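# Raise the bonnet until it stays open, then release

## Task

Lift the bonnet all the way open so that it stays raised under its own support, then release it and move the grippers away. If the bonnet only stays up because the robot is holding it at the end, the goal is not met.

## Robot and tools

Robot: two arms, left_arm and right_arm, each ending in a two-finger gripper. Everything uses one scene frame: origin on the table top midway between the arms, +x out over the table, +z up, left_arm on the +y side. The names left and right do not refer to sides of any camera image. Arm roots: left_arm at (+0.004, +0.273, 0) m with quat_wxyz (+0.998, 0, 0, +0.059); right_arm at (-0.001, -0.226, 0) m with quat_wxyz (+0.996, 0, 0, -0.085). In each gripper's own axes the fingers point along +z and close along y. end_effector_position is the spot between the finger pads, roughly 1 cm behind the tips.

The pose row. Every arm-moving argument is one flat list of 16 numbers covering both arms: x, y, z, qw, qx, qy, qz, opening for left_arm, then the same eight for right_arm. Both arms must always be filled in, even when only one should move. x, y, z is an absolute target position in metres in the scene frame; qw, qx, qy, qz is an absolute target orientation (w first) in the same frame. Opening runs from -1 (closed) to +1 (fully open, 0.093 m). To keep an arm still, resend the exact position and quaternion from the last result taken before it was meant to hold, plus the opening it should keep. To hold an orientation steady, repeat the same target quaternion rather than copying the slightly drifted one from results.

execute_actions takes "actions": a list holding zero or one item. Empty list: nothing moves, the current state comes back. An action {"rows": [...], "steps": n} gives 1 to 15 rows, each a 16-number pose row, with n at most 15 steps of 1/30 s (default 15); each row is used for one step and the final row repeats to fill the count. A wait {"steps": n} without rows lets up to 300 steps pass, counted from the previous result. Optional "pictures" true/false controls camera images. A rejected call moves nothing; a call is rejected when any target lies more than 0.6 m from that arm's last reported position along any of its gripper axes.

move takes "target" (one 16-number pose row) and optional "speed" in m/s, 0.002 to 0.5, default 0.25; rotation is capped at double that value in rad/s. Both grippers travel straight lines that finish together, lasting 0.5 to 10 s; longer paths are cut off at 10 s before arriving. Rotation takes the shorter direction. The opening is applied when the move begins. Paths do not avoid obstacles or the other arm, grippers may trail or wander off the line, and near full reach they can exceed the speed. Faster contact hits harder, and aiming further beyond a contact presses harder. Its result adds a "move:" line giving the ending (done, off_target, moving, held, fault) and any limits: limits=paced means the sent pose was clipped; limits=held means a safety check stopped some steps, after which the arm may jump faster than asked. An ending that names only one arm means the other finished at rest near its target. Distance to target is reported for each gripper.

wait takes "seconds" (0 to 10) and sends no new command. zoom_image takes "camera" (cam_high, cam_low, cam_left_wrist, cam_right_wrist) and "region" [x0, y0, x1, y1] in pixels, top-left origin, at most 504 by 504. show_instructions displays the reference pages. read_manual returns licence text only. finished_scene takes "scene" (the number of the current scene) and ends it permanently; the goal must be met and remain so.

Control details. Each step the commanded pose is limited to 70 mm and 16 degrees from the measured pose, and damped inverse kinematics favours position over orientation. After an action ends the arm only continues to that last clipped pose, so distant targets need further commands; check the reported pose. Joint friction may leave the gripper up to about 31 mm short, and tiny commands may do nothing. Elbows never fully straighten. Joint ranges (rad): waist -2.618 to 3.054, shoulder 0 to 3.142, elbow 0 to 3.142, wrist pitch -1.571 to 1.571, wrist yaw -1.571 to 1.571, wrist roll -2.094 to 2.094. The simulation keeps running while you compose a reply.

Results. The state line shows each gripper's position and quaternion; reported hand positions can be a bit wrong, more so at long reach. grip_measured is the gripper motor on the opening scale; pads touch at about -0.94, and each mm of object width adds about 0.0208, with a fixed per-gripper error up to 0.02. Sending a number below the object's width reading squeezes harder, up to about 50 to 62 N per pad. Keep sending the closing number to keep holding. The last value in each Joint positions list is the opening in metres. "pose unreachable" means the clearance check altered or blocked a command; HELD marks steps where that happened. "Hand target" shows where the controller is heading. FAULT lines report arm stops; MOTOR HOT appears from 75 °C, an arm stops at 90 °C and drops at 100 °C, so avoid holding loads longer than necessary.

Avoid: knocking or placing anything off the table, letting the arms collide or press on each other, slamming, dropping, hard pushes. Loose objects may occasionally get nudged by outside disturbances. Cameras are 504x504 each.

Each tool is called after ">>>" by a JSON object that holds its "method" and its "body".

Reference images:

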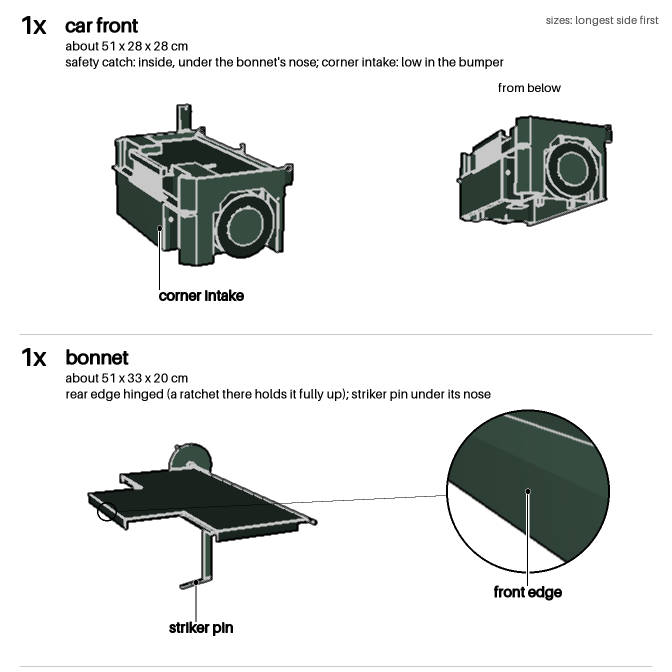

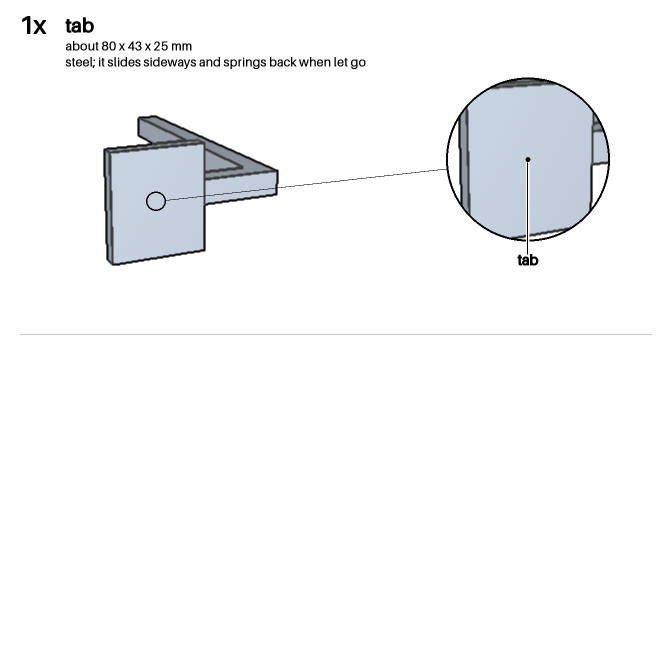

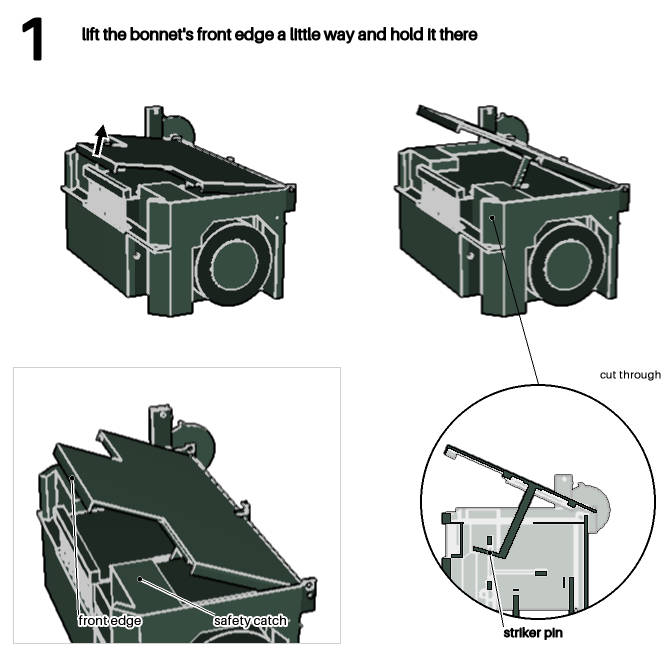

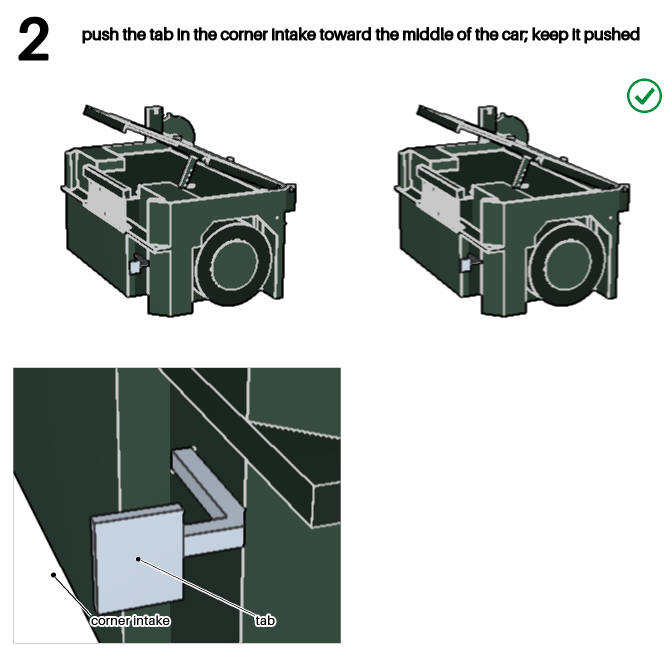

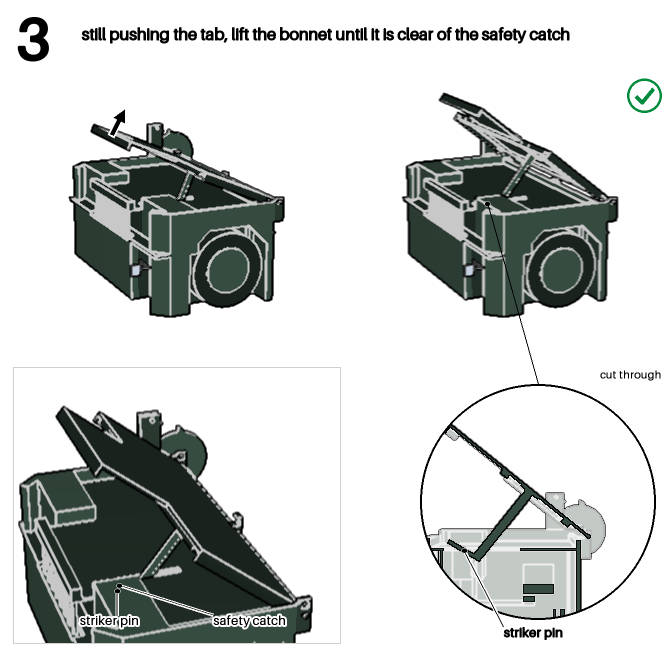

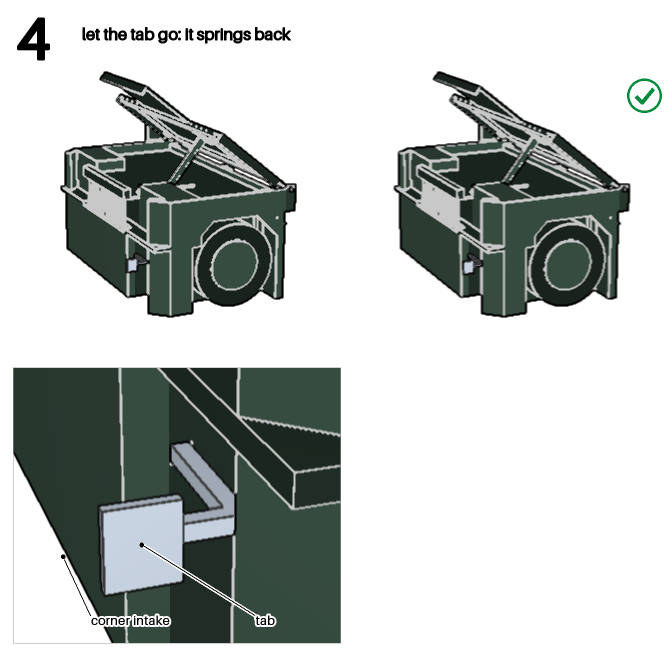

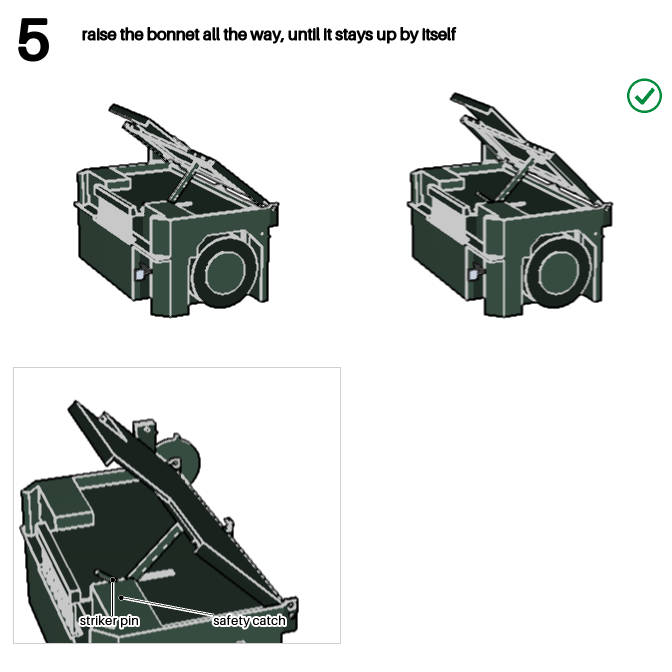

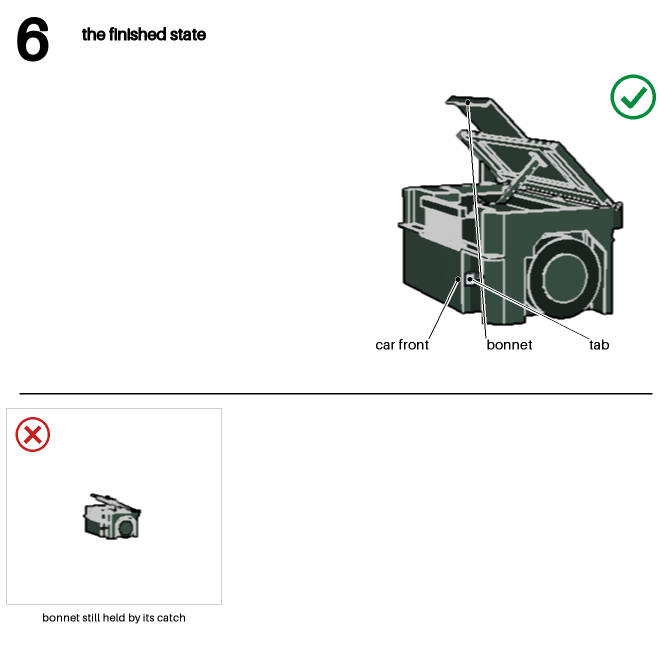

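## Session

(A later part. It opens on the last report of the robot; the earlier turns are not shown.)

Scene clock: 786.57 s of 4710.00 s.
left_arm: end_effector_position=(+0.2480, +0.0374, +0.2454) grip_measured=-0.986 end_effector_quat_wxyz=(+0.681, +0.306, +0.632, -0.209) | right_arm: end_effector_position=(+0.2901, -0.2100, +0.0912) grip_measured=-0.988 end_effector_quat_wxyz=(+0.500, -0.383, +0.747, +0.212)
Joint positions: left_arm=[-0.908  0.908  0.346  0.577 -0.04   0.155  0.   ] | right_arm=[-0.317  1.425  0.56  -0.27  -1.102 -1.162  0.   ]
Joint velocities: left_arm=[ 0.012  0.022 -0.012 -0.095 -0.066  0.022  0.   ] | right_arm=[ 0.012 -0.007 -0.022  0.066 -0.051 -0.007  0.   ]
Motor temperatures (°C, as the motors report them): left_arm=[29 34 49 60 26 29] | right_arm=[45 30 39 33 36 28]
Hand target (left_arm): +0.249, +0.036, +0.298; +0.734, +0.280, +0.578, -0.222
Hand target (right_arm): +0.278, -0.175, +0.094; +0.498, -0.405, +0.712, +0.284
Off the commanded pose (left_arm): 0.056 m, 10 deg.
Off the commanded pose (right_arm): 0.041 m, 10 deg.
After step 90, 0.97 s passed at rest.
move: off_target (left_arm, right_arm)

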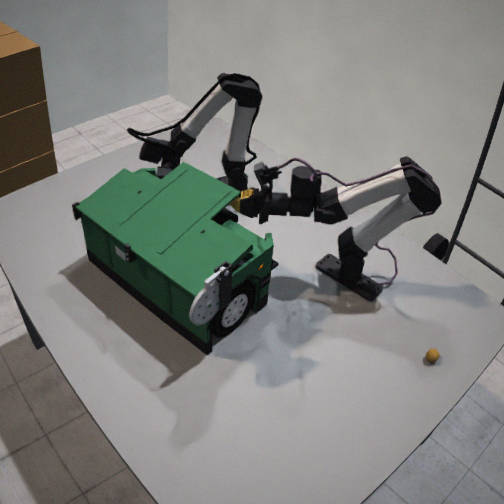

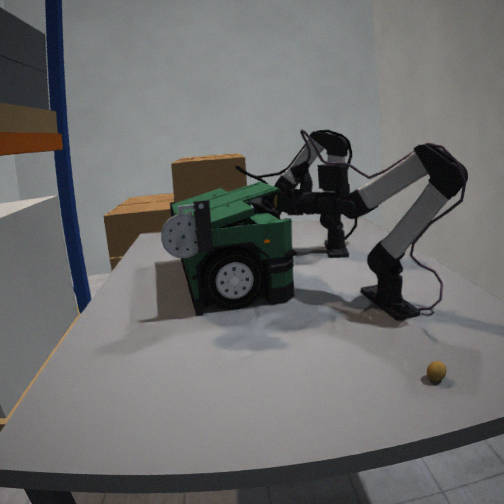

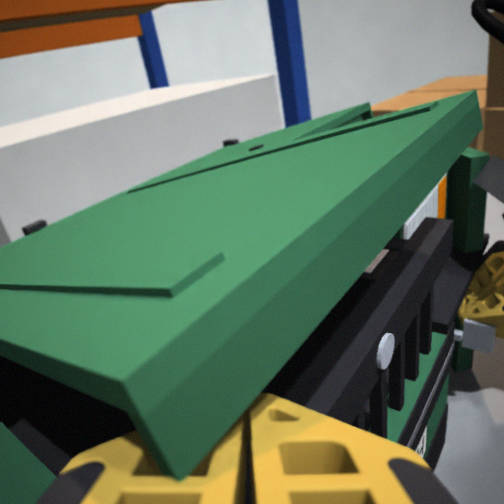

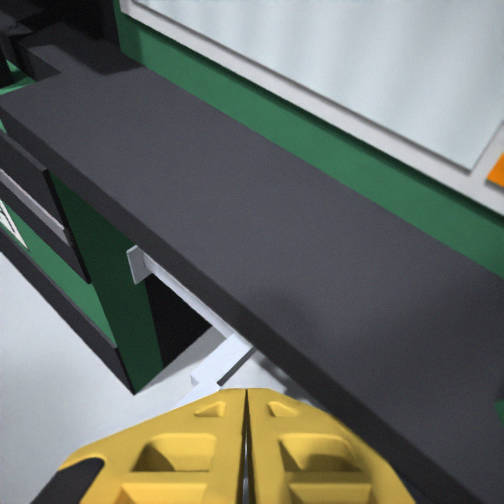

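>>> {"method": "move", "body": {"target": [0.262,0.025,0.36,0.78,0.30,0.51,-0.20,-1,0.28,-0.15,0.094,0.497,-0.41,0.709,0.287,-1], "speed": 0.05}}

Scene clock: 792.70 s of 4710.00 s.
left_arm: end_effector_position=(+0.2529, +0.0365, +0.2424) grip_measured=-0.986 end_effector_quat_wxyz=(+0.664, +0.355, +0.637, -0.167) | right_arm: end_effector_position=(+0.2906, -0.2090, +0.0908) grip_measured=-0.988 end_effector_quat_wxyz=(+0.491, -0.371, +0.760, +0.208)
Joint positions: left_arm=[-0.885  0.907  0.411  0.434 -0.011  0.261  0.   ] | right_arm=[-0.3    1.398  0.549 -0.252 -1.066 -1.097  0.   ]
Joint velocities: left_arm=[ 0.002 -0.042  0.012 -0.11  -0.022  0.037  0.   ] | right_arm=[-0.012 -0.012  0.007  0.007 -0.051 -0.007  0.   ]
Motor temperatures (°C, as the motors report them): left_arm=[29 34 50 63 26 29] | right_arm=[45 30 39 33 36 28]
Hand target (left_arm): +0.248, +0.039, +0.329; +0.753, +0.316, +0.545, -0.191
Hand target (right_arm): +0.273, -0.159, +0.094; +0.492, -0.409, +0.712, +0.290
Off the commanded pose (left_arm): 0.119 m, 21 deg; position and orientation clipped at the last step of the last action.
Off the commanded pose (right_arm): 0.060 m, 12 deg.
move: off_target (left_arm, right_arm); limits=paced

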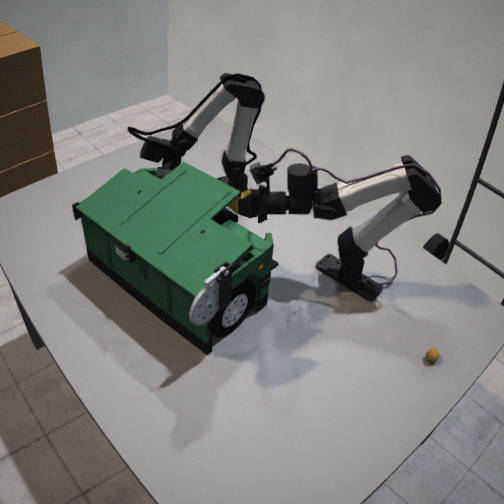

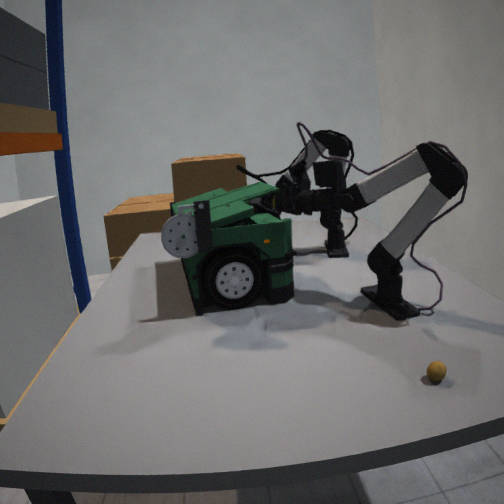

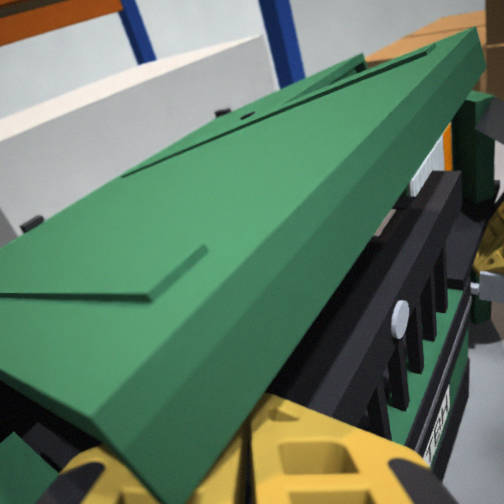

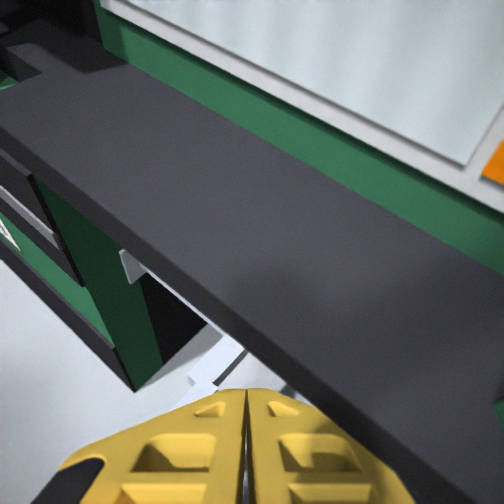

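>>> {"method": "move", "body": {"target": [0.19,0.08,0.24,0.68,0.2,0.66,-0.2,-1,0.28,-0.17,0.094,0.497,-0.41,0.709,0.287,-1], "speed": 0.08}}

>>> {"method": "move", "body": {"target": [0.225,-0.045,0.24,0.704,-0.062,0.704,0.062,-1,0.28,-0.17,0.094,0.497,-0.41,0.709,0.287,-1], "speed": 0.15}}

Scene clock: 853.70 s of 4710.00 s.
left_arm: end_effector_position=(+0.1909, +0.0796, +0.2431) grip_measured=-0.986 end_effector_quat_wxyz=(+0.686, +0.203, +0.669, -0.202) | right_arm: end_effector_position=(+0.2903, -0.2098, +0.0908) grip_measured=-0.988 end_effector_quat_wxyz=(+0.495, -0.378, +0.753, +0.211)
Joint positions: left_arm=[-1.263  0.472  0.246  0.253 -0.563  0.023  0.   ] | right_arm=[-0.311  1.417  0.56  -0.27  -1.088 -1.142  0.   ]
Joint velocities: left_arm=[-0.012 -0.012 -0.012 -0.051 -0.066 -0.051  0.   ] | right_arm=[-0.022  0.002  0.007 -0.022 -0.095 -0.022  0.   ]
Motor temperatures (°C, as the motors report them): left_arm=[29 33 63 80 26 29] | right_arm=[55 31 37 33 38 28]
Hand target (left_arm): +0.189, +0.081, +0.240; +0.686, +0.199, +0.669, -0.206
Hand target (right_arm): +0.278, -0.175, +0.094; +0.499, -0.404, +0.713, +0.284
Off the commanded pose (left_arm): 0.003 m, 0 deg.
Off the commanded pose (right_arm): 0.041 m, 11 deg.
MOTOR HOT: a motor of the left arm reached 75 °C. Now the hottest motor of the left arm, joint 4 (wrist pitch), reports 80 °C. The controller's stop level is 90 °C. To cool a motor, set the load down, stop pushing, or move to a pose that needs little force.
After step 90, 55.47 s passed at rest.
move: off_target (right_arm)

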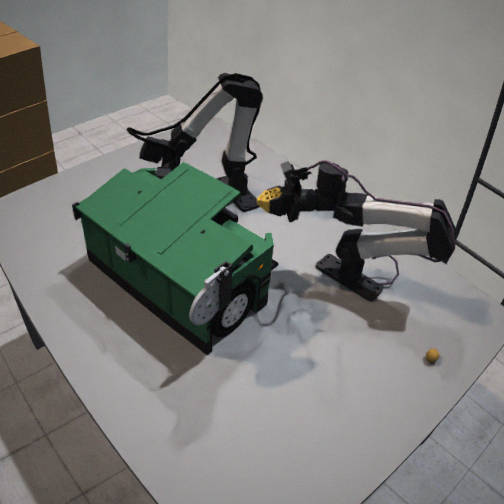

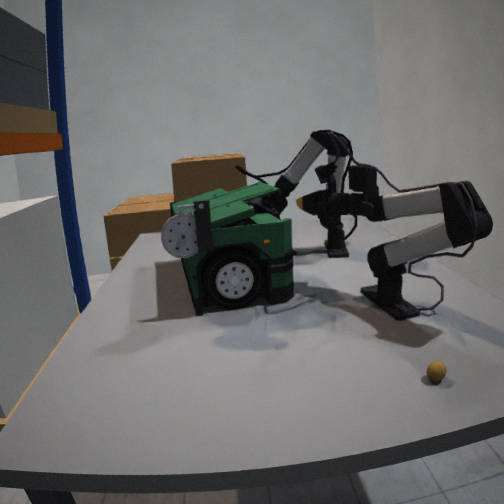

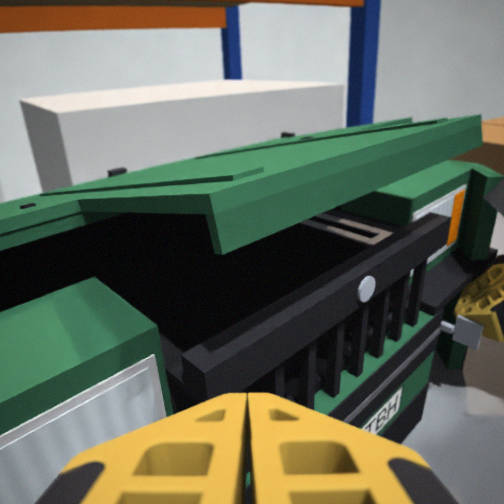

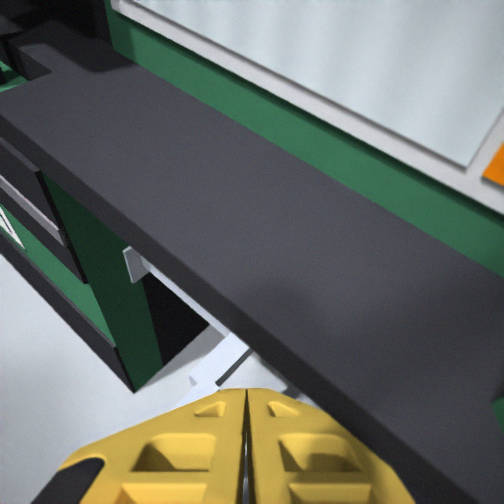

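Scene clock: 856.67 s of 4710.00 s.
left_arm: end_effector_position=(+0.2248, -0.0428, +0.2308) grip_measured=-0.986 end_effector_quat_wxyz=(+0.704, -0.047, +0.706, +0.064) | right_arm: end_effector_position=(+0.2900, -0.2101, +0.0907) grip_measured=-0.988 end_effector_quat_wxyz=(+0.498, -0.379, +0.751, +0.213)
Joint positions: left_arm=[-1.533  1.737  0.903  0.806 -1.571 -0.004  0.   ] | right_arm=[-0.315  1.422  0.56  -0.271 -1.096 -1.15   0.   ]
Joint velocities: left_arm=[ 0.007  0.007 -0.017 -0.007 -0.066  0.022  0.   ] | right_arm=[-0.012  0.012 -0.002 -0.022  0.022  0.051  0.   ]
Motor temperatures (°C, as the motors report them): left_arm=[29 33 62 77 26 29] | right_arm=[54 31 37 33 38 28]
Hand target (left_arm): +0.224, -0.047, +0.235; +0.705, -0.059, +0.705, +0.057
Hand target (right_arm): +0.278, -0.175, +0.094; +0.498, -0.404, +0.712, +0.284
Off the commanded pose (left_arm): 0.009 m, 2 deg.
Off the commanded pose (right_arm): 0.041 m, 10 deg.
MOTOR HOT: still on. Now the hottest motor of the left arm, joint 4 (wrist pitch), reports 77 °C; the controller's stop level is 90 °C.
joint sent to its limit (left arm) — the command would take joint 5 (wrist yaw) past its lower limit, so that joint was sent only as far as its limit.
move: off_target (right_arm)

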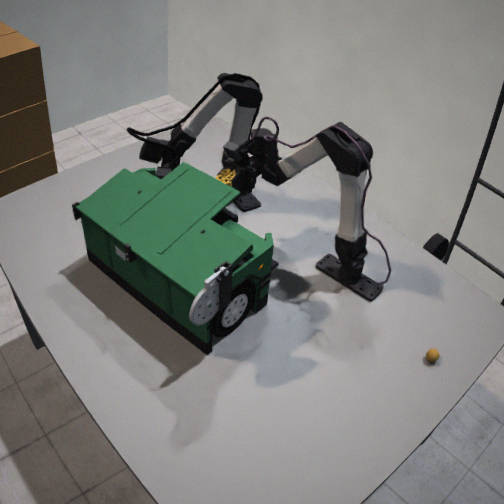

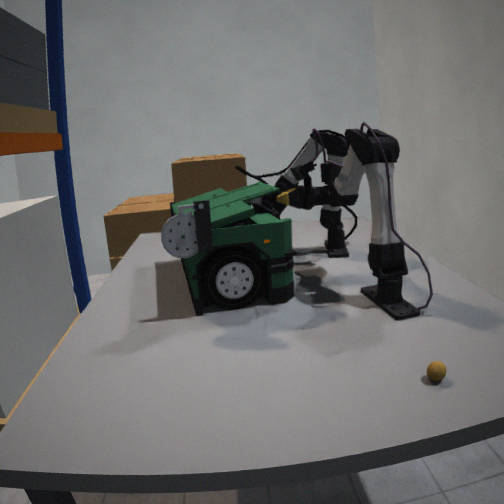

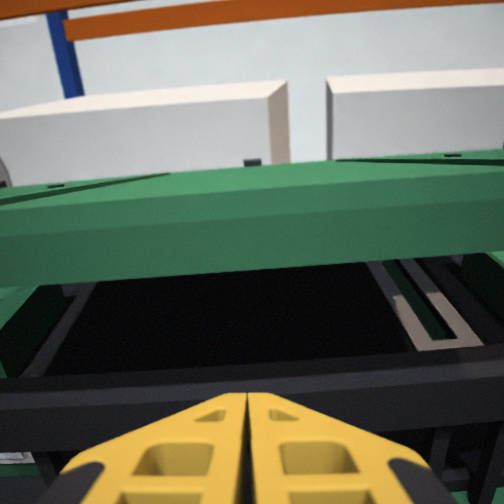

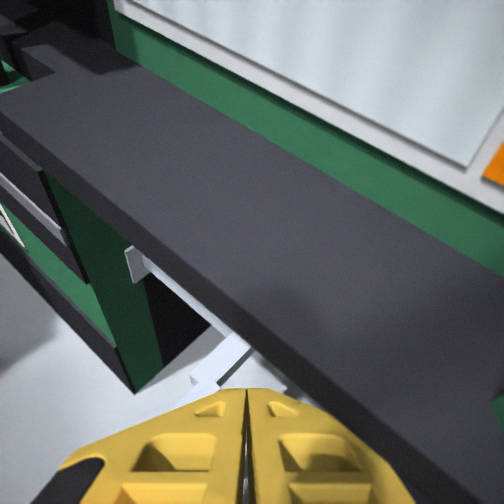

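Nice config, j5 at −90°. Insert.

>>> {"method": "move", "body": {"target": [0.285,-0.035,0.24,0.704,-0.062,0.704,0.062,-1,0.28,-0.17,0.094,0.497,-0.41,0.709,0.287,-1], "speed": 0.06}}

>>> {"method": "move", "body": {"target": [0.292,-0.035,0.32,0.704,-0.062,0.704,0.062,-1,0.28,-0.15,0.094,0.497,-0.41,0.709,0.287,-1], "speed": 0.05}}

Scene clock: 861.63 s of 4710.00 s.
left_arm: end_effector_position=(+0.2800, -0.0303, +0.2343) grip_measured=-0.986 end_effector_quat_wxyz=(+0.703, -0.055, +0.705, +0.071) | right_arm: end_effector_position=(+0.2901, -0.2102, +0.0909) grip_measured=-0.988 end_effector_quat_wxyz=(+0.498, -0.379, +0.750, +0.213)
Joint positions: left_arm=[-1.371  1.747  0.925  0.816 -1.431  0.018  0.   ] | right_arm=[-0.316  1.422  0.56  -0.27  -1.097 -1.151  0.   ]
Joint velocities: left_arm=[-0.002  0.007  0.002  0.022 -0.007 -0.081  0.   ] | right_arm=[-0.007 -0.002  0.007  0.051 -0.037 -0.051  0.   ]
Motor temperatures (°C, as the motors report them): left_arm=[29 34 61 73 26 29] | right_arm=[52 30 37 33 38 28]
Hand target (left_arm): +0.285, -0.034, +0.241; +0.706, -0.062, +0.703, +0.062
Hand target (right_arm): +0.278, -0.175, +0.094; +0.498, -0.404, +0.712, +0.284
Off the commanded pose (left_arm): 0.009 m, 1 deg.
Off the commanded pose (right_arm): 0.042 m, 10 deg.
MOTOR HOT: still on. Now the hottest motor of the left arm, joint 4 (wrist pitch), reports 73 °C; the controller's stop level is 90 °C.
After step 90, 0.13 s passed at rest.
move: off_target (right_arm)

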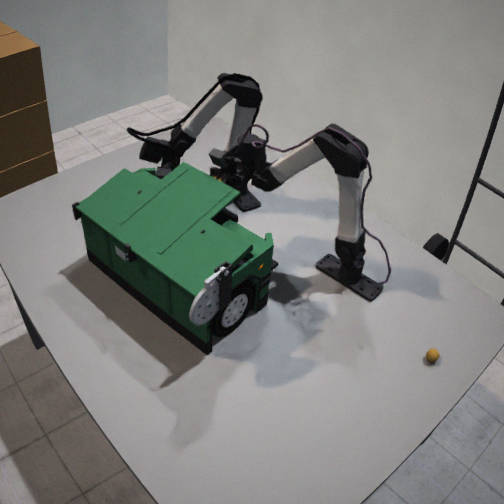

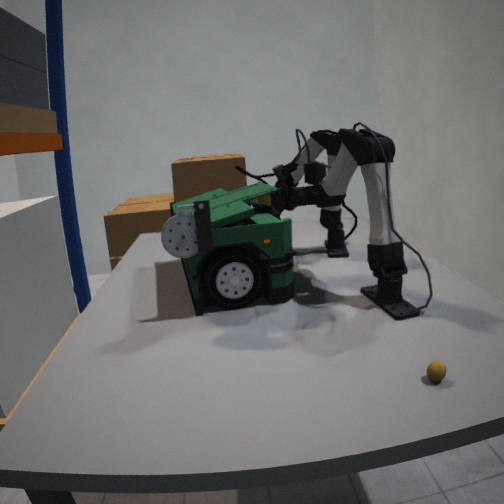

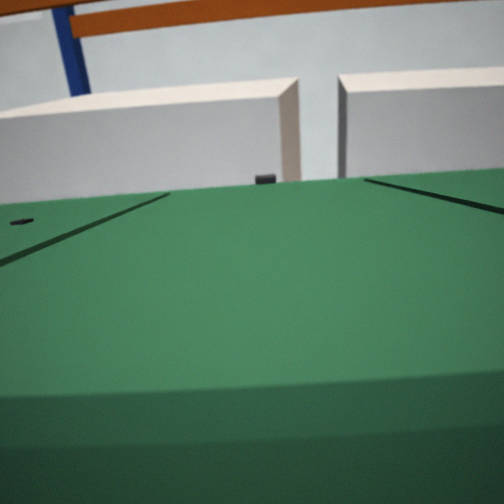

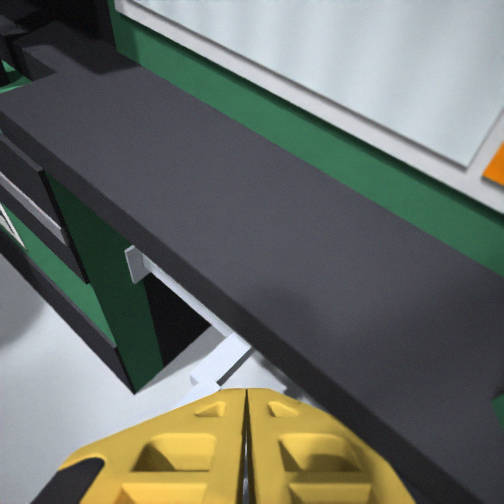

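Scene clock: 863.73 s of 4710.00 s.
left_arm: end_effector_position=(+0.2883, -0.0270, +0.2722) grip_measured=-0.986 end_effector_quat_wxyz=(+0.687, -0.021, +0.715, +0.131) | right_arm: end_effector_position=(+0.2907, -0.2090, +0.0907) grip_measured=-0.988 end_effector_quat_wxyz=(+0.490, -0.369, +0.761, +0.210)
Joint positions: left_arm=[-1.348  1.676  1.086  0.406 -1.447 -0.023  0.   ] | right_arm=[-0.3    1.399  0.549 -0.251 -1.066 -1.093  0.   ]
Joint velocities: left_arm=[ 0.012 -0.012  0.017  0.007 -0.022 -0.051  0.   ] | right_arm=[ 0.022 -0.007 -0.012  0.037  0.066 -0.037  0.   ]
Motor temperatures (°C, as the motors report them): left_arm=[29 34 61 72 26 29] | right_arm=[52 31 37 33 38 28]
Hand target (left_arm): +0.289, -0.030, +0.320; +0.704, -0.062, +0.705, +0.062
Hand target (right_arm): +0.273, -0.159, +0.094; +0.493, -0.409, +0.711, +0.290
Off the commanded pose (left_arm): 0.049 m, 10 deg.
Off the commanded pose (right_arm): 0.060 m, 12 deg.
MOTOR HOT: cleared. Now the hottest motor of the left arm, joint 4 (wrist pitch), reports 72 °C.
move: off_target (left_arm, right_arm)

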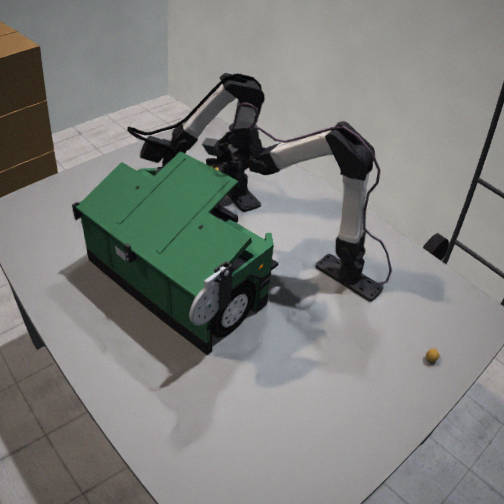

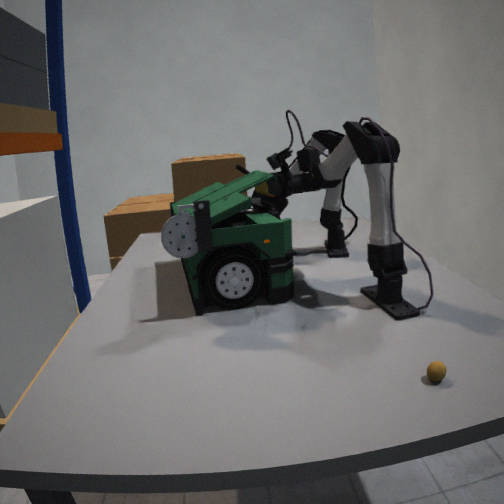

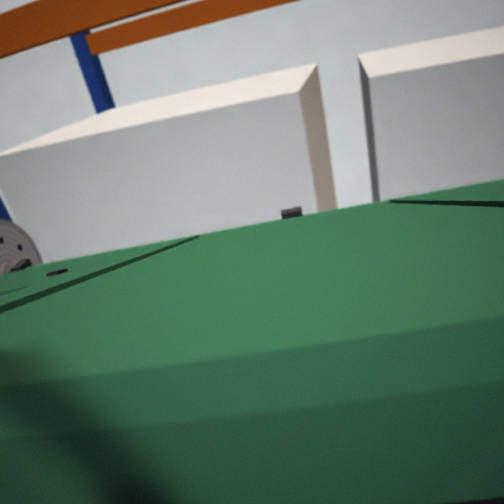

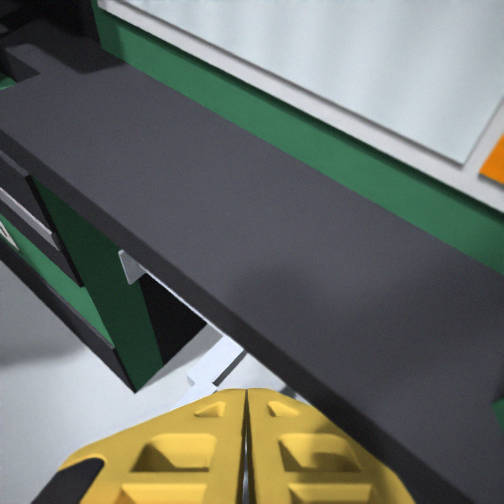

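It lifts now. Continue.

>>> {"method": "move", "body": {"target": [0.30,-0.035,0.40,0.72,-0.09,0.68,0.04,-1,0.28,-0.15,0.094,0.497,-0.41,0.709,0.287,-1], "speed": 0.05}}

Scene clock: 869.90 s of 4710.00 s.
left_arm: end_effector_position=(+0.2981, -0.0369, +0.3429) grip_measured=-0.985 end_effector_quat_wxyz=(+0.698, -0.036, +0.706, +0.114) | right_arm: end_effector_position=(+0.2909, -0.2091, +0.0907) grip_measured=-0.988 end_effector_quat_wxyz=(+0.490, -0.368, +0.762, +0.209)
Joint positions: left_arm=[-1.332  1.665  1.294  0.368 -1.426  0.106  0.   ] | right_arm=[-0.3    1.398  0.549 -0.25  -1.064 -1.089  0.   ]
Joint velocities: left_arm=[ 0.007 -0.012 -0.007  0.022 -0.066 -0.022  0.   ] | right_arm=[-0.012 -0.012  0.002 -0.022 -0.037 -0.037  0.   ]
Motor temperatures (°C, as the motors report them): left_arm=[29 36 62 70 26 29] | right_arm=[52 31 37 33 38 28]
Hand target (left_arm): +0.296, -0.027, +0.398; +0.719, -0.091, +0.687, +0.040
Hand target (right_arm): +0.273, -0.159, +0.094; +0.493, -0.409, +0.712, +0.289
Off the commanded pose (left_arm): 0.057 m, 11 deg.
Off the commanded pose (right_arm): 0.060 m, 12 deg.
After step 90, 0.23 s passed at rest.
move: off_target (left_arm, right_arm)

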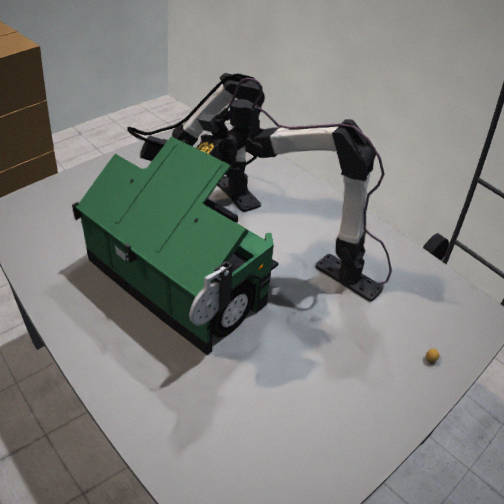

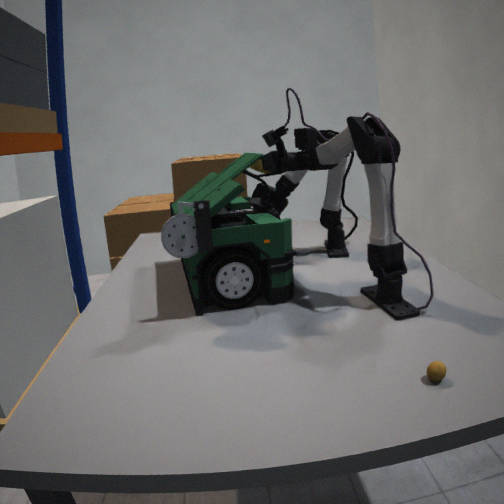

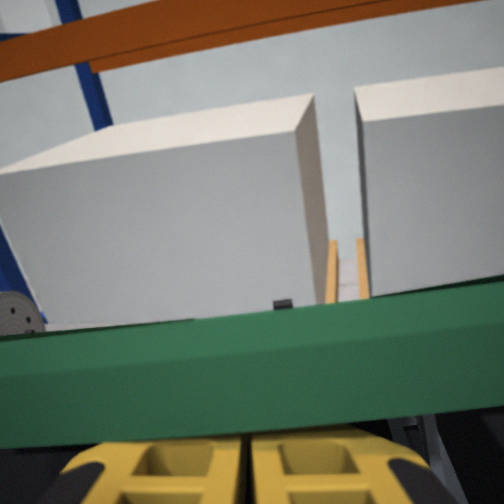

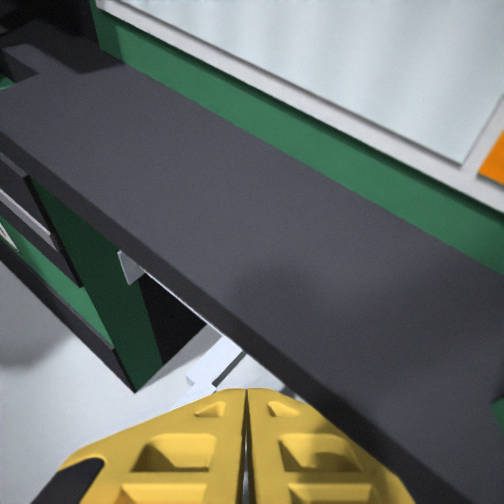

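Past 0.32 — passing the catch. Continue following the arc.

>>> {"method": "move", "body": {"target": [0.335,-0.035,0.45,0.74,-0.09,0.66,0.04,-1,0.28,-0.15,0.094,0.497,-0.41,0.709,0.287,-1], "speed": 0.05}}

Scene clock: 875.07 s of 4710.00 s.
left_arm: end_effector_position=(+0.3347, -0.0298, +0.3927) grip_measured=-0.985 end_effector_quat_wxyz=(+0.708, -0.057, +0.693, +0.123) | right_arm: end_effector_position=(+0.2909, -0.2091, +0.0907) grip_measured=-0.988 end_effector_quat_wxyz=(+0.490, -0.368, +0.762, +0.209)
Joint positions: left_arm=[-1.238  1.717  1.476  0.413 -1.37   0.258  0.   ] | right_arm=[-0.3    1.397  0.549 -0.25  -1.063 -1.087  0.   ]
Joint velocities: left_arm=[ 0.012 -0.012  0.002 -0.051 -0.022 -0.051  0.   ] | right_arm=[-0.012 -0.017 -0.012  0.066  0.066  0.007  0.   ]
Motor temperatures (°C, as the motors report them): left_arm=[29 37 62 70 26 29] | right_arm=[52 31 37 33 38 28]
Hand target (left_arm): +0.329, -0.027, +0.448; +0.741, -0.090, +0.664, +0.040
Hand target (right_arm): +0.273, -0.159, +0.094; +0.493, -0.409, +0.712, +0.290
Off the commanded pose (left_arm): 0.058 m, 11 deg.
Off the commanded pose (right_arm): 0.060 m, 12 deg.
move: off_target (left_arm, right_arm)

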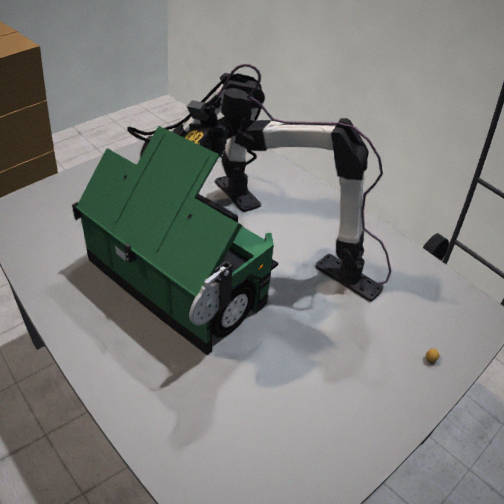

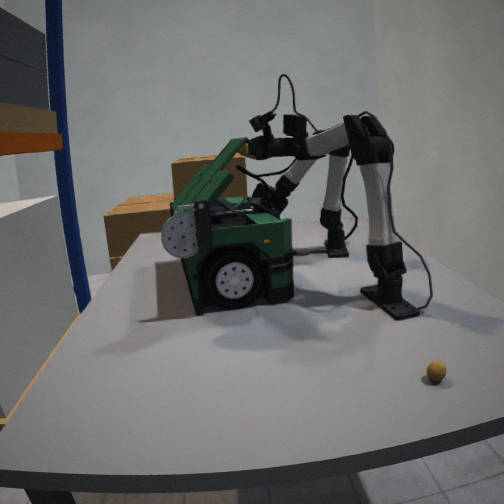

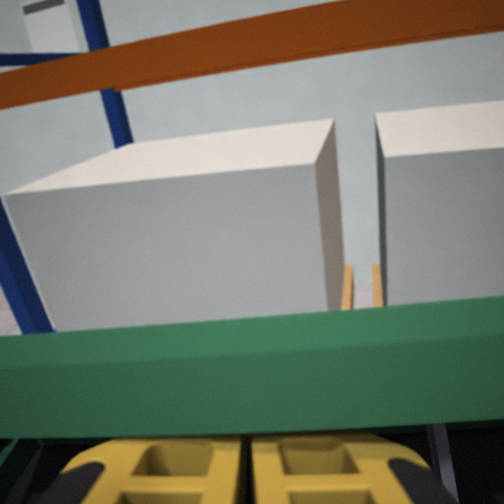

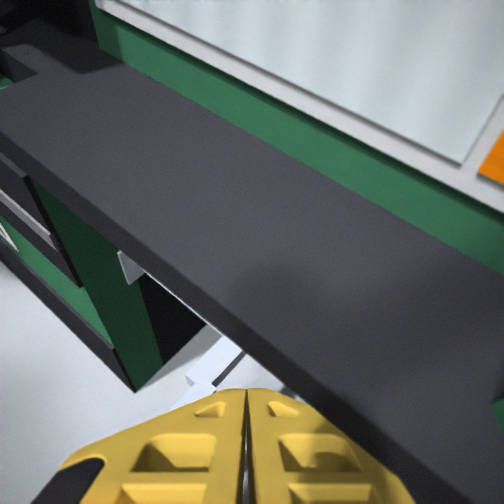

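>>> {"method": "move", "body": {"target": [0.37,-0.03,0.49,0.76,-0.09,0.64,0.04,-1,0.275,-0.235,0.094,0.497,-0.41,0.709,0.287,-1], "speed": 0.05}}

Scene clock: 883.10 s of 4710.00 s.
left_arm: end_effector_position=(+0.3415, -0.0265, +0.3977) grip_measured=-0.985 end_effector_quat_wxyz=(+0.699, -0.053, +0.695, +0.160) | right_arm: end_effector_position=(+0.2723, -0.2312, +0.0899) grip_measured=-0.987 end_effector_quat_wxyz=(+0.490, -0.413, +0.713, +0.283)
Joint positions: left_arm=[-1.222  1.748  1.538  0.372 -1.402  0.31   0.   ] | right_arm=[-0.458  1.72   0.829 -0.946 -1.189 -1.857  0.   ]
Joint velocities: left_arm=[-0.002 -0.007 -0.007 -0.022  0.007 -0.051  0.   ] | right_arm=[ 0.007  0.012 -0.007 -0.11   0.007 -0.066  0.   ]
Motor temperatures (°C, as the motors report them): left_arm=[29 39 63 69 27 29] | right_arm=[52 31 37 33 38 27]
Hand target (left_arm): +0.349, -0.017, +0.471; +0.752, -0.088, +0.651, +0.052
Hand target (right_arm): +0.276, -0.236, +0.093; +0.496, -0.408, +0.712, +0.283
Off the commanded pose (left_arm): 0.097 m, 17 deg; position and orientation clipped at the last step of the last action.
Off the commanded pose (right_arm): 0.006 m, 1 deg.
After step 90, 2.23 s passed at rest.
move: off_target (left_arm); limits=paced

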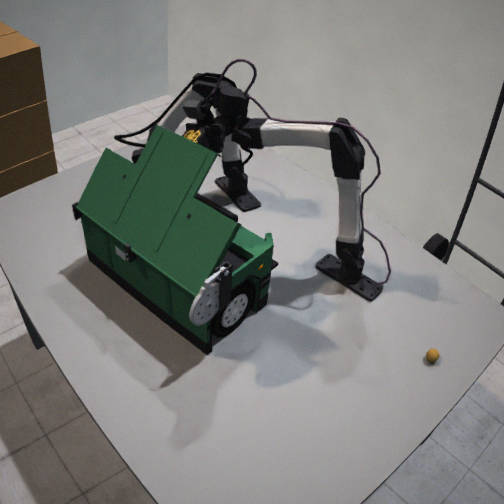

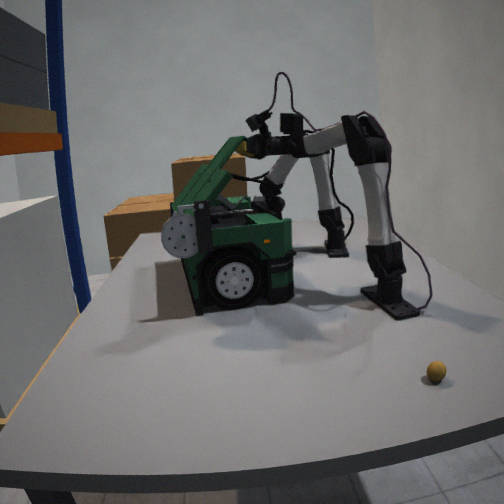

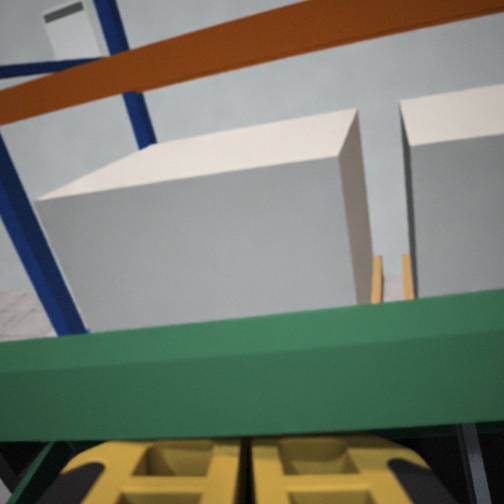

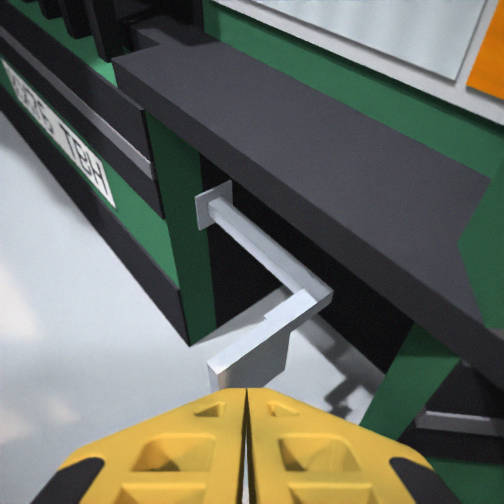

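>>> {"method": "move", "body": {"target": [0.335,-0.028,0.365,0.70,-0.055,0.70,0.13,-1,0.22,-0.27,0.14,0.45,-0.25,0.84,0.17,-1], "speed": 0.04}}

Scene clock: 893.93 s of 4710.00 s.
left_arm: end_effector_position=(+0.3369, -0.0329, +0.3606) grip_measured=-0.985 end_effector_quat_wxyz=(+0.695, -0.047, +0.703, +0.143) | right_arm: end_effector_position=(+0.2257, -0.2715, +0.1419) grip_measured=-0.988 end_effector_quat_wxyz=(+0.458, -0.262, +0.833, +0.168)
Joint positions: left_arm=[-1.238  1.74   1.429  0.357 -1.389  0.182  0.   ] | right_arm=[-0.697  1.193  0.733 -1.034 -1.018 -1.433  0.   ]
Joint velocities: left_arm=[-0.017  0.012 -0.012 -0.007  0.007 -0.037  0.   ] | right_arm=[ 0.002 -0.017  0.002  0.007 -0.022 -0.022  0.   ]
Motor temperatures (°C, as the motors report them): left_arm=[29 40 62 67 27 29] | right_arm=[49 32 37 32 37 27]
Hand target (left_arm): +0.335, -0.028, +0.365; +0.700, -0.055, +0.700, +0.130
Hand target (right_arm): +0.221, -0.271, +0.140; +0.451, -0.251, +0.839, +0.169
Off the commanded pose (left_arm): 0.007 m, 2 deg.
Off the commanded pose (right_arm): 0.006 m, 2 deg.
After step 90, 1.60 s passed at rest.
move: done

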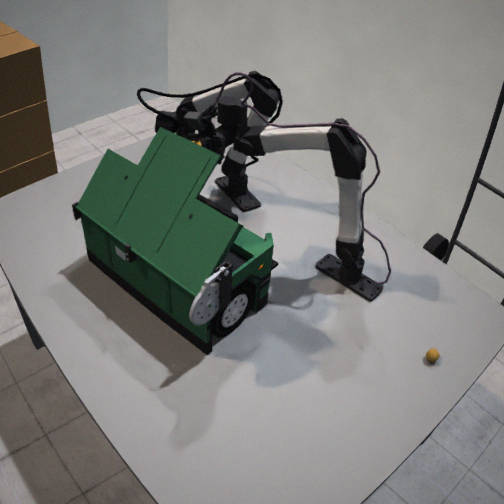

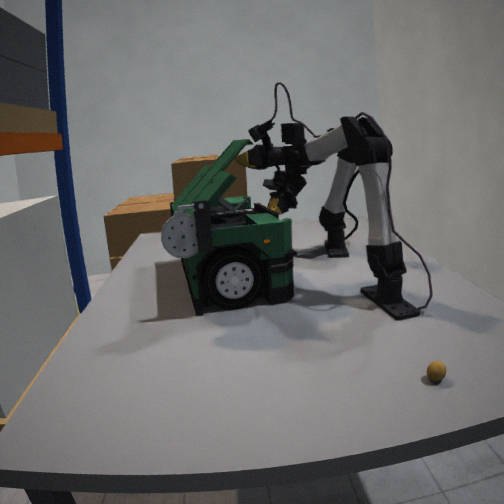

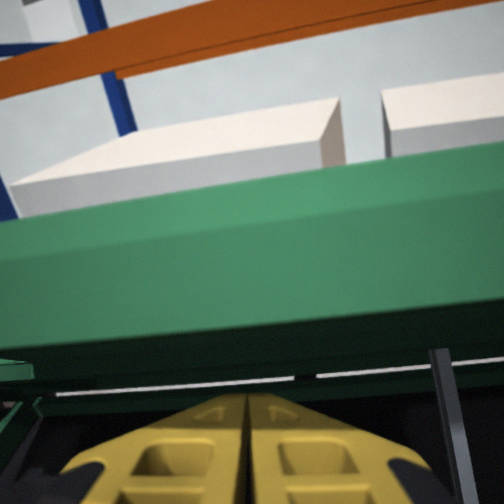

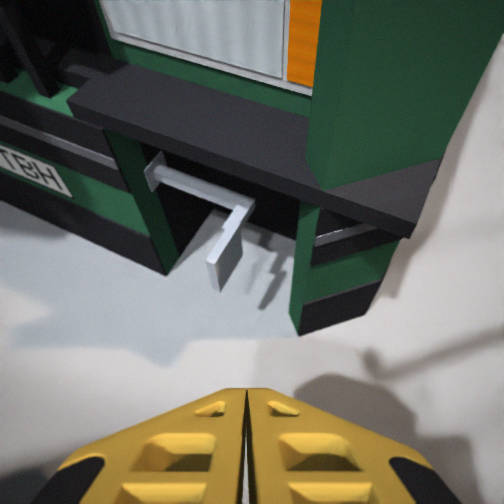

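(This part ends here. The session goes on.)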